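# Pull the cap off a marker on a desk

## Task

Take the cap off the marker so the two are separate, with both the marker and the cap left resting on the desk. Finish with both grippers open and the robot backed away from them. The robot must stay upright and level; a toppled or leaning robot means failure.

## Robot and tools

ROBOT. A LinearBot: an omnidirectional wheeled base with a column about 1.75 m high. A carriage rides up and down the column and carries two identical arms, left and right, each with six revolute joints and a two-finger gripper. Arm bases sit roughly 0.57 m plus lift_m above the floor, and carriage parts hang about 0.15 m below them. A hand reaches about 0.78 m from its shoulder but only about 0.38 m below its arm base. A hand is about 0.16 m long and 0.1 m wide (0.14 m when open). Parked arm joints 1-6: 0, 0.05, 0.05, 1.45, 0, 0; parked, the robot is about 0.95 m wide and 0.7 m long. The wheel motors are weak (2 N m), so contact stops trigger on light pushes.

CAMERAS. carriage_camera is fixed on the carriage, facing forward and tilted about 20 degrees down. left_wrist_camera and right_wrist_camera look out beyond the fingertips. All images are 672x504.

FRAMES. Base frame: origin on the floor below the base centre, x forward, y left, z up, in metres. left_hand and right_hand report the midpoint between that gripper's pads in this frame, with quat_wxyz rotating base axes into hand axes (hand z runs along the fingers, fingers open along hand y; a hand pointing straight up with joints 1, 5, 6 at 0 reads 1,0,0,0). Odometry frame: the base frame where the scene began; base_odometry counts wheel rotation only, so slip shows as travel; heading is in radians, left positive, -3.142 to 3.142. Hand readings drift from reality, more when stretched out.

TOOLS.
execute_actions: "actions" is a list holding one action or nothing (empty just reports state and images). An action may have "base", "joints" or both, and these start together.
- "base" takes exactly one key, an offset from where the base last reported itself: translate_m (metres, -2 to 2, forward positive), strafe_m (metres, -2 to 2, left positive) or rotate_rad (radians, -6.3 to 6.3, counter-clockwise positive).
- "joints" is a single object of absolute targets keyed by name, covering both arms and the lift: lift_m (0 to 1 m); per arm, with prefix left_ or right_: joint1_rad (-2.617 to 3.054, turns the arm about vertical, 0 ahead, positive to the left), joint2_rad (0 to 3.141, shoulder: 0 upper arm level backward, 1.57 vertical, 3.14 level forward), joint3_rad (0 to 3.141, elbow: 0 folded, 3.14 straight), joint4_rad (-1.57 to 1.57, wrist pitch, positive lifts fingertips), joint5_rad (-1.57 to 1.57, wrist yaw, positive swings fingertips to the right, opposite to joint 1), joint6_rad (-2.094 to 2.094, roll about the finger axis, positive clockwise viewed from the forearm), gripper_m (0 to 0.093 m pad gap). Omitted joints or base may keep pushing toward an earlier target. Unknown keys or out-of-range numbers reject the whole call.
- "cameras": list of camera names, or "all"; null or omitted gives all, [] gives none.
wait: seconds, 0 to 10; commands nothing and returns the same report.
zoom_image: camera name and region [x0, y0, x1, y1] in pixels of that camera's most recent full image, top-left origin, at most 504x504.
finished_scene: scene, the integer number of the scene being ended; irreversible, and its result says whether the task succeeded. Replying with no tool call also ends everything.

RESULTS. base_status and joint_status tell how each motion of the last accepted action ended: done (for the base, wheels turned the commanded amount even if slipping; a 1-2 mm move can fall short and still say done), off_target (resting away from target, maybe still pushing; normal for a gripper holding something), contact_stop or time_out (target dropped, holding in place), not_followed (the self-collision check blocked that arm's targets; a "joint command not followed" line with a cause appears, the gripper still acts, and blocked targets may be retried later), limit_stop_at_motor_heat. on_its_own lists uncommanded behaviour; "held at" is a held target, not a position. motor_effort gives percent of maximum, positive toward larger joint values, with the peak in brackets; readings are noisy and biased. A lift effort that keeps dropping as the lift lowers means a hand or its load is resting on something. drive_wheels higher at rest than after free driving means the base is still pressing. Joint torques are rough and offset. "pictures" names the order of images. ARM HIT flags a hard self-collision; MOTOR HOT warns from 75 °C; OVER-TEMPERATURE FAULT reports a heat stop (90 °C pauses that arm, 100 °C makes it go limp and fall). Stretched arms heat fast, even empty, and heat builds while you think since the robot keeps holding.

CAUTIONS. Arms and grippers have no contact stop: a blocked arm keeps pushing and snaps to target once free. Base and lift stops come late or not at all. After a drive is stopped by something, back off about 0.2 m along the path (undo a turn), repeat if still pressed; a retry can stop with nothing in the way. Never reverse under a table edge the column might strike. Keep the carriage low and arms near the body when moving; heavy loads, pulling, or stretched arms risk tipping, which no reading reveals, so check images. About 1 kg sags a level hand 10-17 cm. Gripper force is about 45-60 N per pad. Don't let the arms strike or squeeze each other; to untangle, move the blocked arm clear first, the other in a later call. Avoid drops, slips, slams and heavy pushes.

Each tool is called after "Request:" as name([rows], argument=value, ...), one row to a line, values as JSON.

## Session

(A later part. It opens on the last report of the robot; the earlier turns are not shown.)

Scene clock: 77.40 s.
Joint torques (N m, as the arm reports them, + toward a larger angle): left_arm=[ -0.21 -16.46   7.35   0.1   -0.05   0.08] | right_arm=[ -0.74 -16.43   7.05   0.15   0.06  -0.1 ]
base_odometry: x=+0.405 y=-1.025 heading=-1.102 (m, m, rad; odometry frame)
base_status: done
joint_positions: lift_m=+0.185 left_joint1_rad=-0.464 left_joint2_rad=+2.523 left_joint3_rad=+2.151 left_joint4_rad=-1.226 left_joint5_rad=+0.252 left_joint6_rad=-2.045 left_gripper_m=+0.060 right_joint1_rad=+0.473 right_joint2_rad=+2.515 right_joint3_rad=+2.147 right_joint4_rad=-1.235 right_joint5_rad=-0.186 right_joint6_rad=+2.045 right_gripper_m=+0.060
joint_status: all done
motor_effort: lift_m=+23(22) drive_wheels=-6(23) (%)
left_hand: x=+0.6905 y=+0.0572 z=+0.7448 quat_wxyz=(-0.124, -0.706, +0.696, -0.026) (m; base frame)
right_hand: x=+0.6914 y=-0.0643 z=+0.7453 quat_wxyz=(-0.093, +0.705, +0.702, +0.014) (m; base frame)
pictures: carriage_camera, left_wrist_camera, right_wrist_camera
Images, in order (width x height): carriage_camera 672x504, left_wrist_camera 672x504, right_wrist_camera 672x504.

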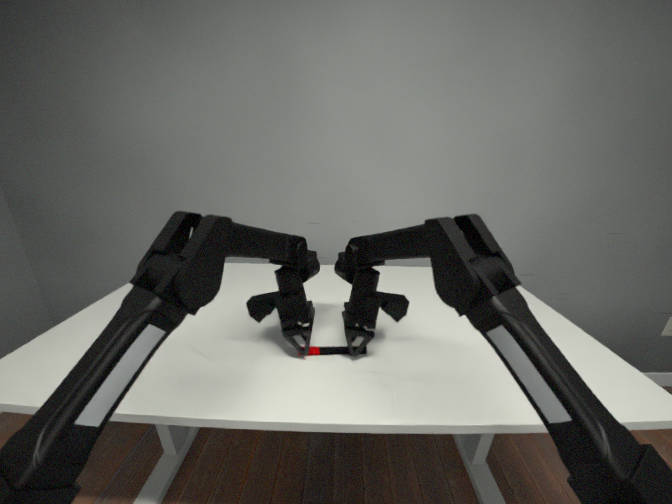

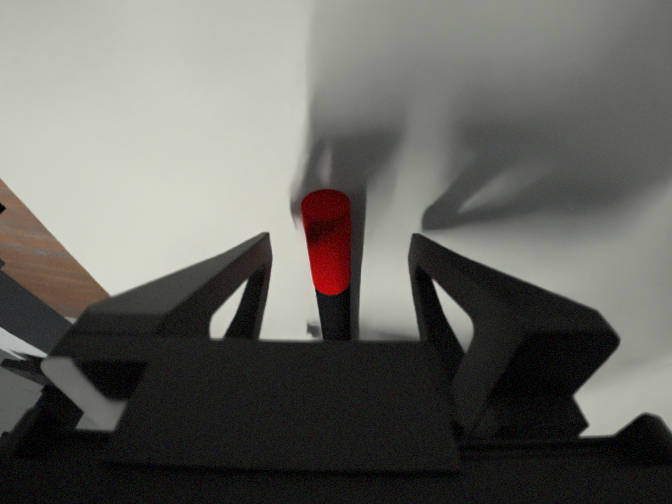

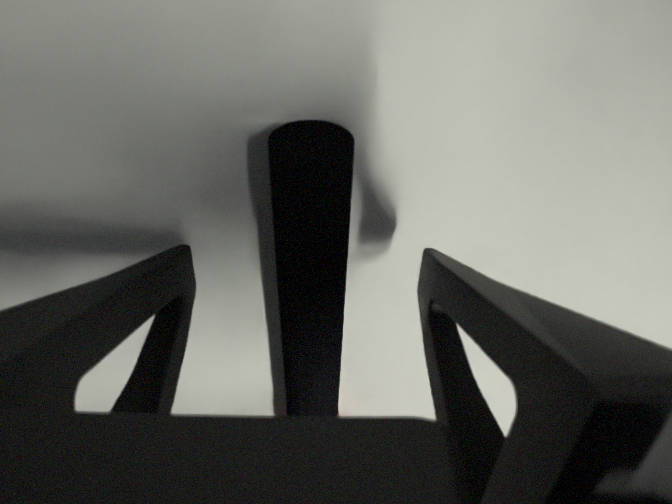

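Left slightly more inward, then lower.

Request:
execute_actions([
  {"joints":{"left_joint5_rad":0.33,"left_joint2_rad":2.535,"lift_m":0.172}},
])

Request:
execute_actions([
  {"joints":{"left_gripper_m":0,"right_gripper_m":0}},
])

Scene clock: 81.70 s.
Joint torques (N m, as the arm reports them, + toward a larger angle): left_arm=[ -0.36 -15.23   6.9    0.1    0.09   0.07] | right_arm=[ -0.74 -15.39   7.03   0.18   0.05  -0.09]
base_odometry: x=+0.405 y=-1.025 heading=-1.102 (m, m, rad; odometry frame)
base_status: not commanded
joint_positions: lift_m=+0.172 left_joint1_rad=-0.462 left_joint2_rad=+2.522 left_joint3_rad=+2.156 left_joint4_rad=-1.229 left_joint5_rad=+0.326 left_joint6_rad=-2.045 left_gripper_m=+0.060 right_joint1_rad=+0.472 right_joint2_rad=+2.504 right_joint3_rad=+2.150 right_joint4_rad=-1.234 right_joint5_rad=-0.186 right_joint6_rad=+2.044 right_gripper_m=+0.060
joint_status: all done
motor_effort: lift_m=+22(25) drive_wheels=+5(6) (%)
left_hand: x=+0.6865 y=+0.0464 z=+0.7376 quat_wxyz=(-0.158, -0.703, +0.692, -0.039) (m; base frame)
right_hand: x=+0.6936 y=-0.0635 z=+0.7383 quat_wxyz=(-0.091, +0.705, +0.703, +0.021) (m; base frame)
pictures: carriage_camera, left_wrist_camera, right_wrist_camera
Images, in order (width x height): carriage_camera 672x504, left_wrist_camera 672x504, right_wrist_camera 672x504.

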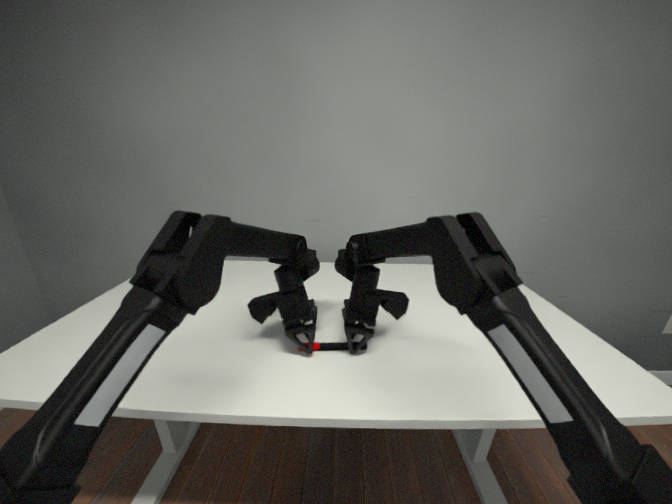

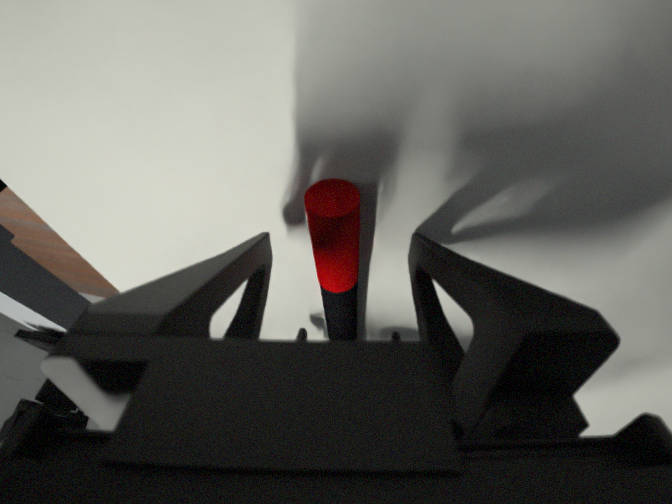

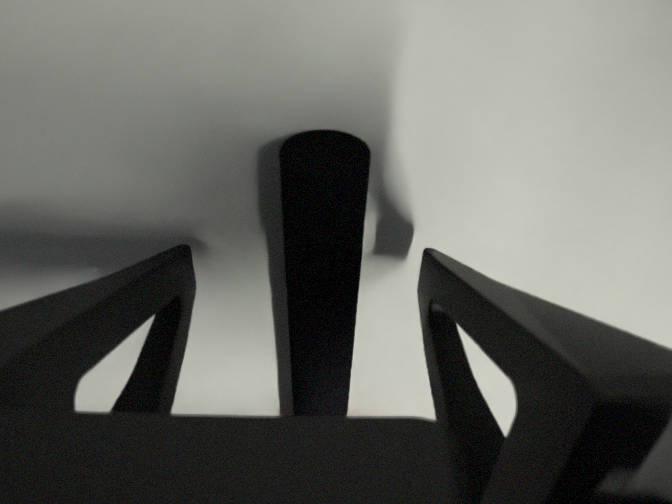

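Scene clock: 82.33 s.
Joint torques (N m, as the arm reports them, + toward a larger angle): left_arm=[ -0.38 -15.16   6.94   0.1    0.08   0.07] | right_arm=[ -0.63 -15.32   6.95   0.17   0.07  -0.06]
base_odometry: x=+0.405 y=-1.025 heading=-1.102 (m, m, rad; odometry frame)
base_status: not commanded
joint_positions: lift_m=+0.172 left_joint1_rad=-0.462 left_joint2_rad=+2.522 left_joint3_rad=+2.156 left_joint4_rad=-1.227 left_joint5_rad=+0.326 left_joint6_rad=-2.045 left_gripper_m=+0.018 right_joint1_rad=+0.472 right_joint2_rad=+2.504 right_joint3_rad=+2.150 right_joint4_rad=-1.235 right_joint5_rad=-0.186 right_joint6_rad=+2.043 right_gripper_m=+0.017
joint_status: left_gripper_m off_target (ended at +0.018, target +0.000); right_gripper_m off_target (ended at +0.017, target +0.000)
motor_effort: lift_m=+22(24) drive_wheels=+5(5) (%)
left_hand: x=+0.6869 y=+0.0462 z=+0.7375 quat_wxyz=(-0.158, -0.703, +0.692, -0.040) (m; base frame)
right_hand: x=+0.6933 y=-0.0637 z=+0.7383 quat_wxyz=(-0.091, +0.705, +0.703, +0.020) (m; base frame)
pictures: carriage_camera, left_wrist_camera, right_wrist_camera
Images, in order (width x height): carriage_camera 672x504, left_wrist_camera 672x504, right_wrist_camera 672x504.

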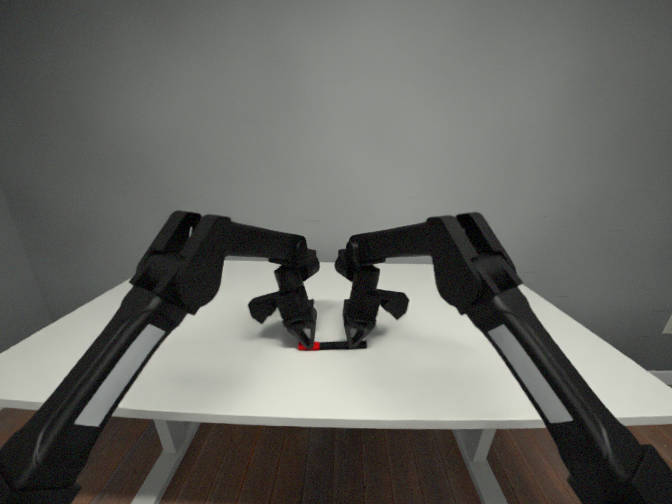

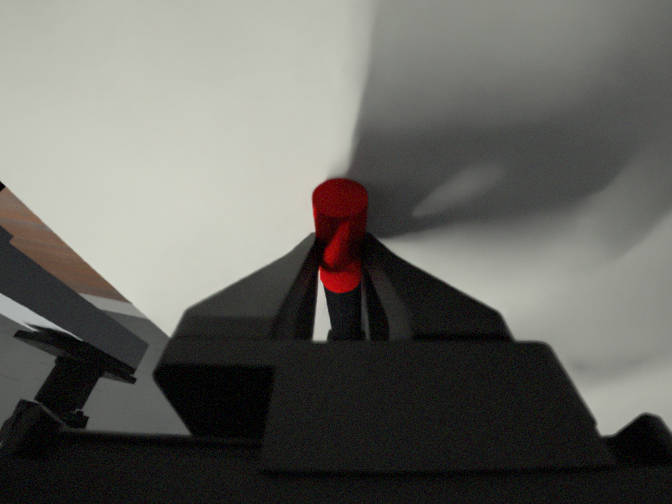

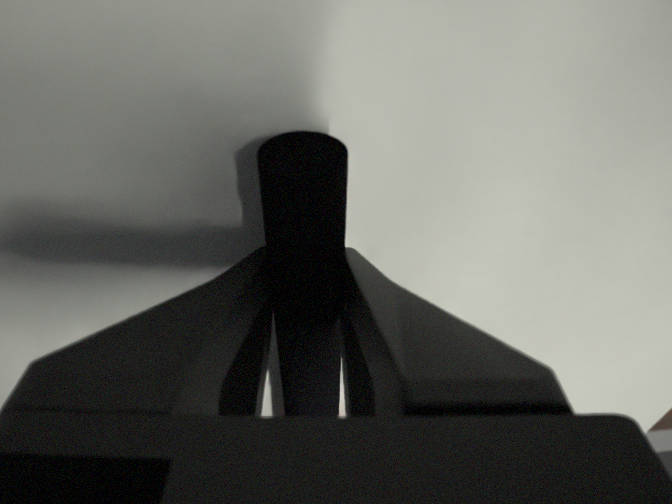

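Pull symmetrically with matching roll compensation.

Request:
execute_actions([
  {"joints":{"lift_m":0.18,"left_joint1_rad":-0.38,"right_joint1_rad":0.39,"left_joint6_rad":-1.96,"right_joint6_rad":1.96}},
], cameras=["carriage_camera"])

Scene clock: 85.63 s.
Joint torques (N m, as the arm reports them, + toward a larger angle): left_arm=[ -0.84 -15.47   7.02   0.08   0.01   0.12] | right_arm=[  0.06 -15.8    6.99   0.2    0.05  -0.13]
base_odometry: x=+0.405 y=-1.025 heading=-1.102 (m, m, rad; odometry frame)
base_status: not commanded
joint_positions: lift_m=+0.180 left_joint1_rad=-0.370 left_joint2_rad=+2.526 left_joint3_rad=+2.156 left_joint4_rad=-1.223 left_joint5_rad=+0.331 left_joint6_rad=-1.968 left_gripper_m=+0.018 right_joint1_rad=+0.381 right_joint2_rad=+2.506 right_joint3_rad=+2.150 right_joint4_rad=-1.233 right_joint5_rad=-0.184 right_joint6_rad=+1.969 right_gripper_m=+0.017
joint_status: all done
motor_effort: lift_m=+29(36) drive_wheels=+6(8) (%)
left_hand: x=+0.7097 y=+0.0837 z=+0.7434 quat_wxyz=(-0.156, -0.708, +0.686, -0.055) (m; base frame)
right_hand: x=+0.7144 y=-0.1023 z=+0.7444 quat_wxyz=(-0.088, +0.710, +0.698, +0.027) (m; base frame)
pictures: carriage_camera
Images, in order (width x height): carriage_camera 672x504.

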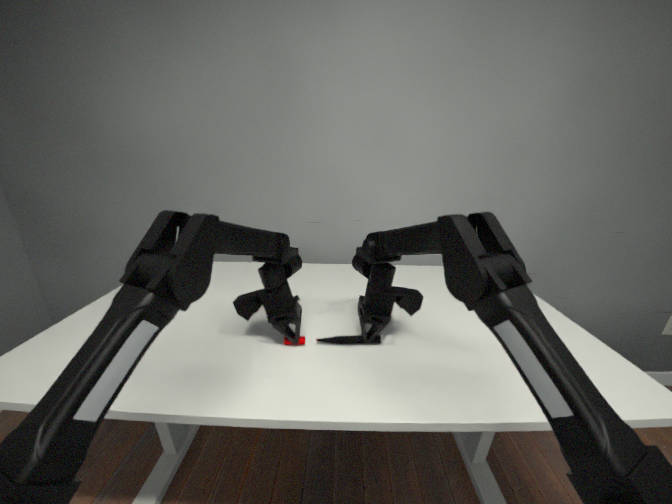

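Request:
execute_actions([
  {"joints":{"lift_m":0.172}},
], cameras=[])

Request:
execute_actions([
  {"joints":{"left_gripper_m":0.07,"right_gripper_m":0.07}},
], cameras=[])

Request:
execute_actions([
  {"joints":{"lift_m":0.3}},
], cameras=[])

Request:
execute_actions([
  {"base":{"translate_m":-0.4},"joints":{"left_joint1_rad":0,"right_joint1_rad":0,"left_joint2_rad":1.2,"left_joint3_rad":1.0,"right_joint2_rad":1.2,"right_joint3_rad":1.0}},
], cameras=["carriage_camera"])

Request:
finished_scene(scene=1)

Scene clock: 90.60 s.
Joint torques (N m, as the arm reports them, + toward a larger angle): left_arm=[ -0.83 -15.35   6.93   0.11  -0.09   0.11] | right_arm=[  0.12 -15.36   6.73   0.19   0.02  -0.12]
base_odometry: x=+0.405 y=-1.025 heading=-1.102 (m, m, rad; odometry frame)
base_status: not commanded
joint_positions: lift_m=+0.172 left_joint1_rad=-0.371 left_joint2_rad=+2.525 left_joint3_rad=+2.156 left_joint4_rad=-1.226 left_joint5_rad=+0.339 left_joint6_rad=-1.968 left_gripper_m=+0.018 right_joint1_rad=+0.382 right_joint2_rad=+2.503 right_joint3_rad=+2.150 right_joint4_rad=-1.232 right_joint5_rad=-0.185 right_joint6_rad=+1.969 right_gripper_m=+0.017
joint_status: all done
motor_effort: lift_m=+21(20) drive_wheels=+5(8) (%)
left_hand: x=+0.7085 y=+0.0824 z=+0.7372 quat_wxyz=(-0.160, -0.708, +0.686, -0.055) (m; base frame)
right_hand: x=+0.7148 y=-0.1015 z=+0.7388 quat_wxyz=(-0.088, +0.710, +0.698, +0.029) (m; base frame)
pictures: none
No camera images: the call's "cameras" was empty. Leave "cameras" out to get every camera's image.

Scene clock: 91.27 s.
Joint torques (N m, as the arm reports them, + toward a larger angle): left_arm=[ -0.8  -15.32   6.96   0.1   -0.03   0.11] | right_arm=[  0.08 -15.36   6.87   0.13   0.05  -0.09]
base_odometry: x=+0.405 y=-1.025 heading=-1.102 (m, m, rad; odometry frame)
base_status: not commanded
joint_positions: lift_m=+0.172 left_joint1_rad=-0.371 left_joint2_rad=+2.525 left_joint3_rad=+2.156 left_joint4_rad=-1.226 left_joint5_rad=+0.337 left_joint6_rad=-1.968 left_gripper_m=+0.070 right_joint1_rad=+0.382 right_joint2_rad=+2.503 right_joint3_rad=+2.150 right_joint4_rad=-1.232 right_joint5_rad=-0.185 right_joint6_rad=+1.969 right_gripper_m=+0.070
joint_status: all done
motor_effort: lift_m=+21(22) drive_wheels=+5(5) (%)
left_hand: x=+0.7085 y=+0.0827 z=+0.7371 quat_wxyz=(-0.159, -0.708, +0.686, -0.055) (m; base frame)
right_hand: x=+0.7148 y=-0.1015 z=+0.7388 quat_wxyz=(-0.088, +0.710, +0.698, +0.029) (m; base frame)
pictures: none
No camera images: the call's "cameras" was empty. Leave "cameras" out to get every camera's image.

Scene clock: 92.30 s.
Joint torques (N m, as the arm reports them, + toward a larger angle): left_arm=[ -0.78 -16.02   6.91   0.09  -0.01   0.11] | right_arm=[  0.06 -15.41   7.04   0.18   0.03  -0.12]
base_odometry: x=+0.405 y=-1.025 heading=-1.102 (m, m, rad; odometry frame)
base_status: not commanded
joint_positions: lift_m=+0.300 left_joint1_rad=-0.371 left_joint2_rad=+2.532 left_joint3_rad=+2.156 left_joint4_rad=-1.227 left_joint5_rad=+0.334 left_joint6_rad=-1.968 left_gripper_m=+0.070 right_joint1_rad=+0.382 right_joint2_rad=+2.502 right_joint3_rad=+2.150 right_joint4_rad=-1.232 right_joint5_rad=-0.185 right_joint6_rad=+1.969 right_gripper_m=+0.070
joint_status: all done
motor_effort: lift_m=+32(40) drive_wheels=+5(6) (%)
left_hand: x=+0.7078 y=+0.0835 z=+0.8607 quat_wxyz=(-0.159, -0.708, +0.686, -0.051) (m; base frame)
right_hand: x=+0.7149 y=-0.1014 z=+0.8666 quat_wxyz=(-0.087, +0.710, +0.698, +0.030) (m; base frame)
pictures: none
No camera images: the call's "cameras" was empty. Leave "cameras" out to get every camera's image.

Scene clock: 95.23 s.
Joint torques (N m, as the arm reports them, + toward a larger angle): left_arm=[-0.75 -4.35  5.76  0.54  0.07  0.13] | right_arm=[ 0.36 -4.15  5.83  0.44 -0.04 -0.14]
base_odometry: x=+0.224 y=-0.668 heading=-1.102 (m, m, rad; odometry frame)
base_status: done
joint_positions: lift_m=+0.300 left_joint1_rad=+0.009 left_joint2_rad=+1.209 left_joint3_rad=+1.016 left_joint4_rad=-1.225 left_joint5_rad=+0.326 left_joint6_rad=-1.968 left_gripper_m=+0.070 right_joint1_rad=-0.011 right_joint2_rad=+1.209 right_joint3_rad=+1.009 right_joint4_rad=-1.224 right_joint5_rad=-0.176 right_joint6_rad=+1.968 right_gripper_m=+0.070
joint_status: all done
motor_effort: lift_m=+27(30) drive_wheels=-4(44) (%)
left_hand: x=+0.4969 y=+0.2565 z=+1.0047 quat_wxyz=(-0.092, -0.815, +0.551, -0.153) (m; base frame)
right_hand: x=+0.4964 y=-0.2819 z=+0.9965 quat_wxyz=(-0.032, +0.827, +0.551, +0.110) (m; base frame)
pictures: carriage_camera
Images, in order (width x height): carriage_camera 672x504.

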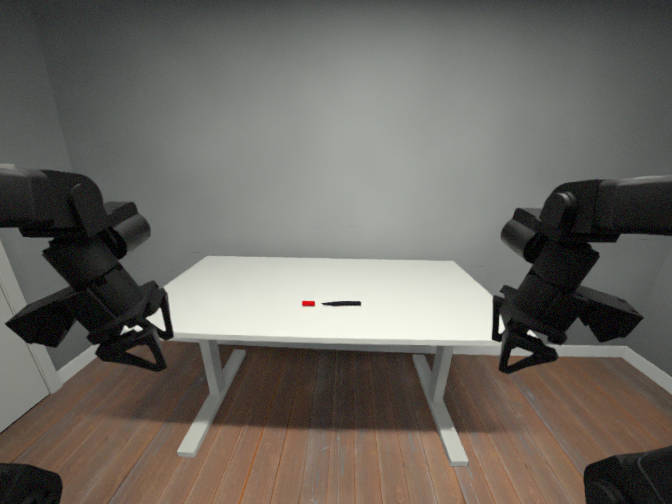

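The scene is finished: the task was done.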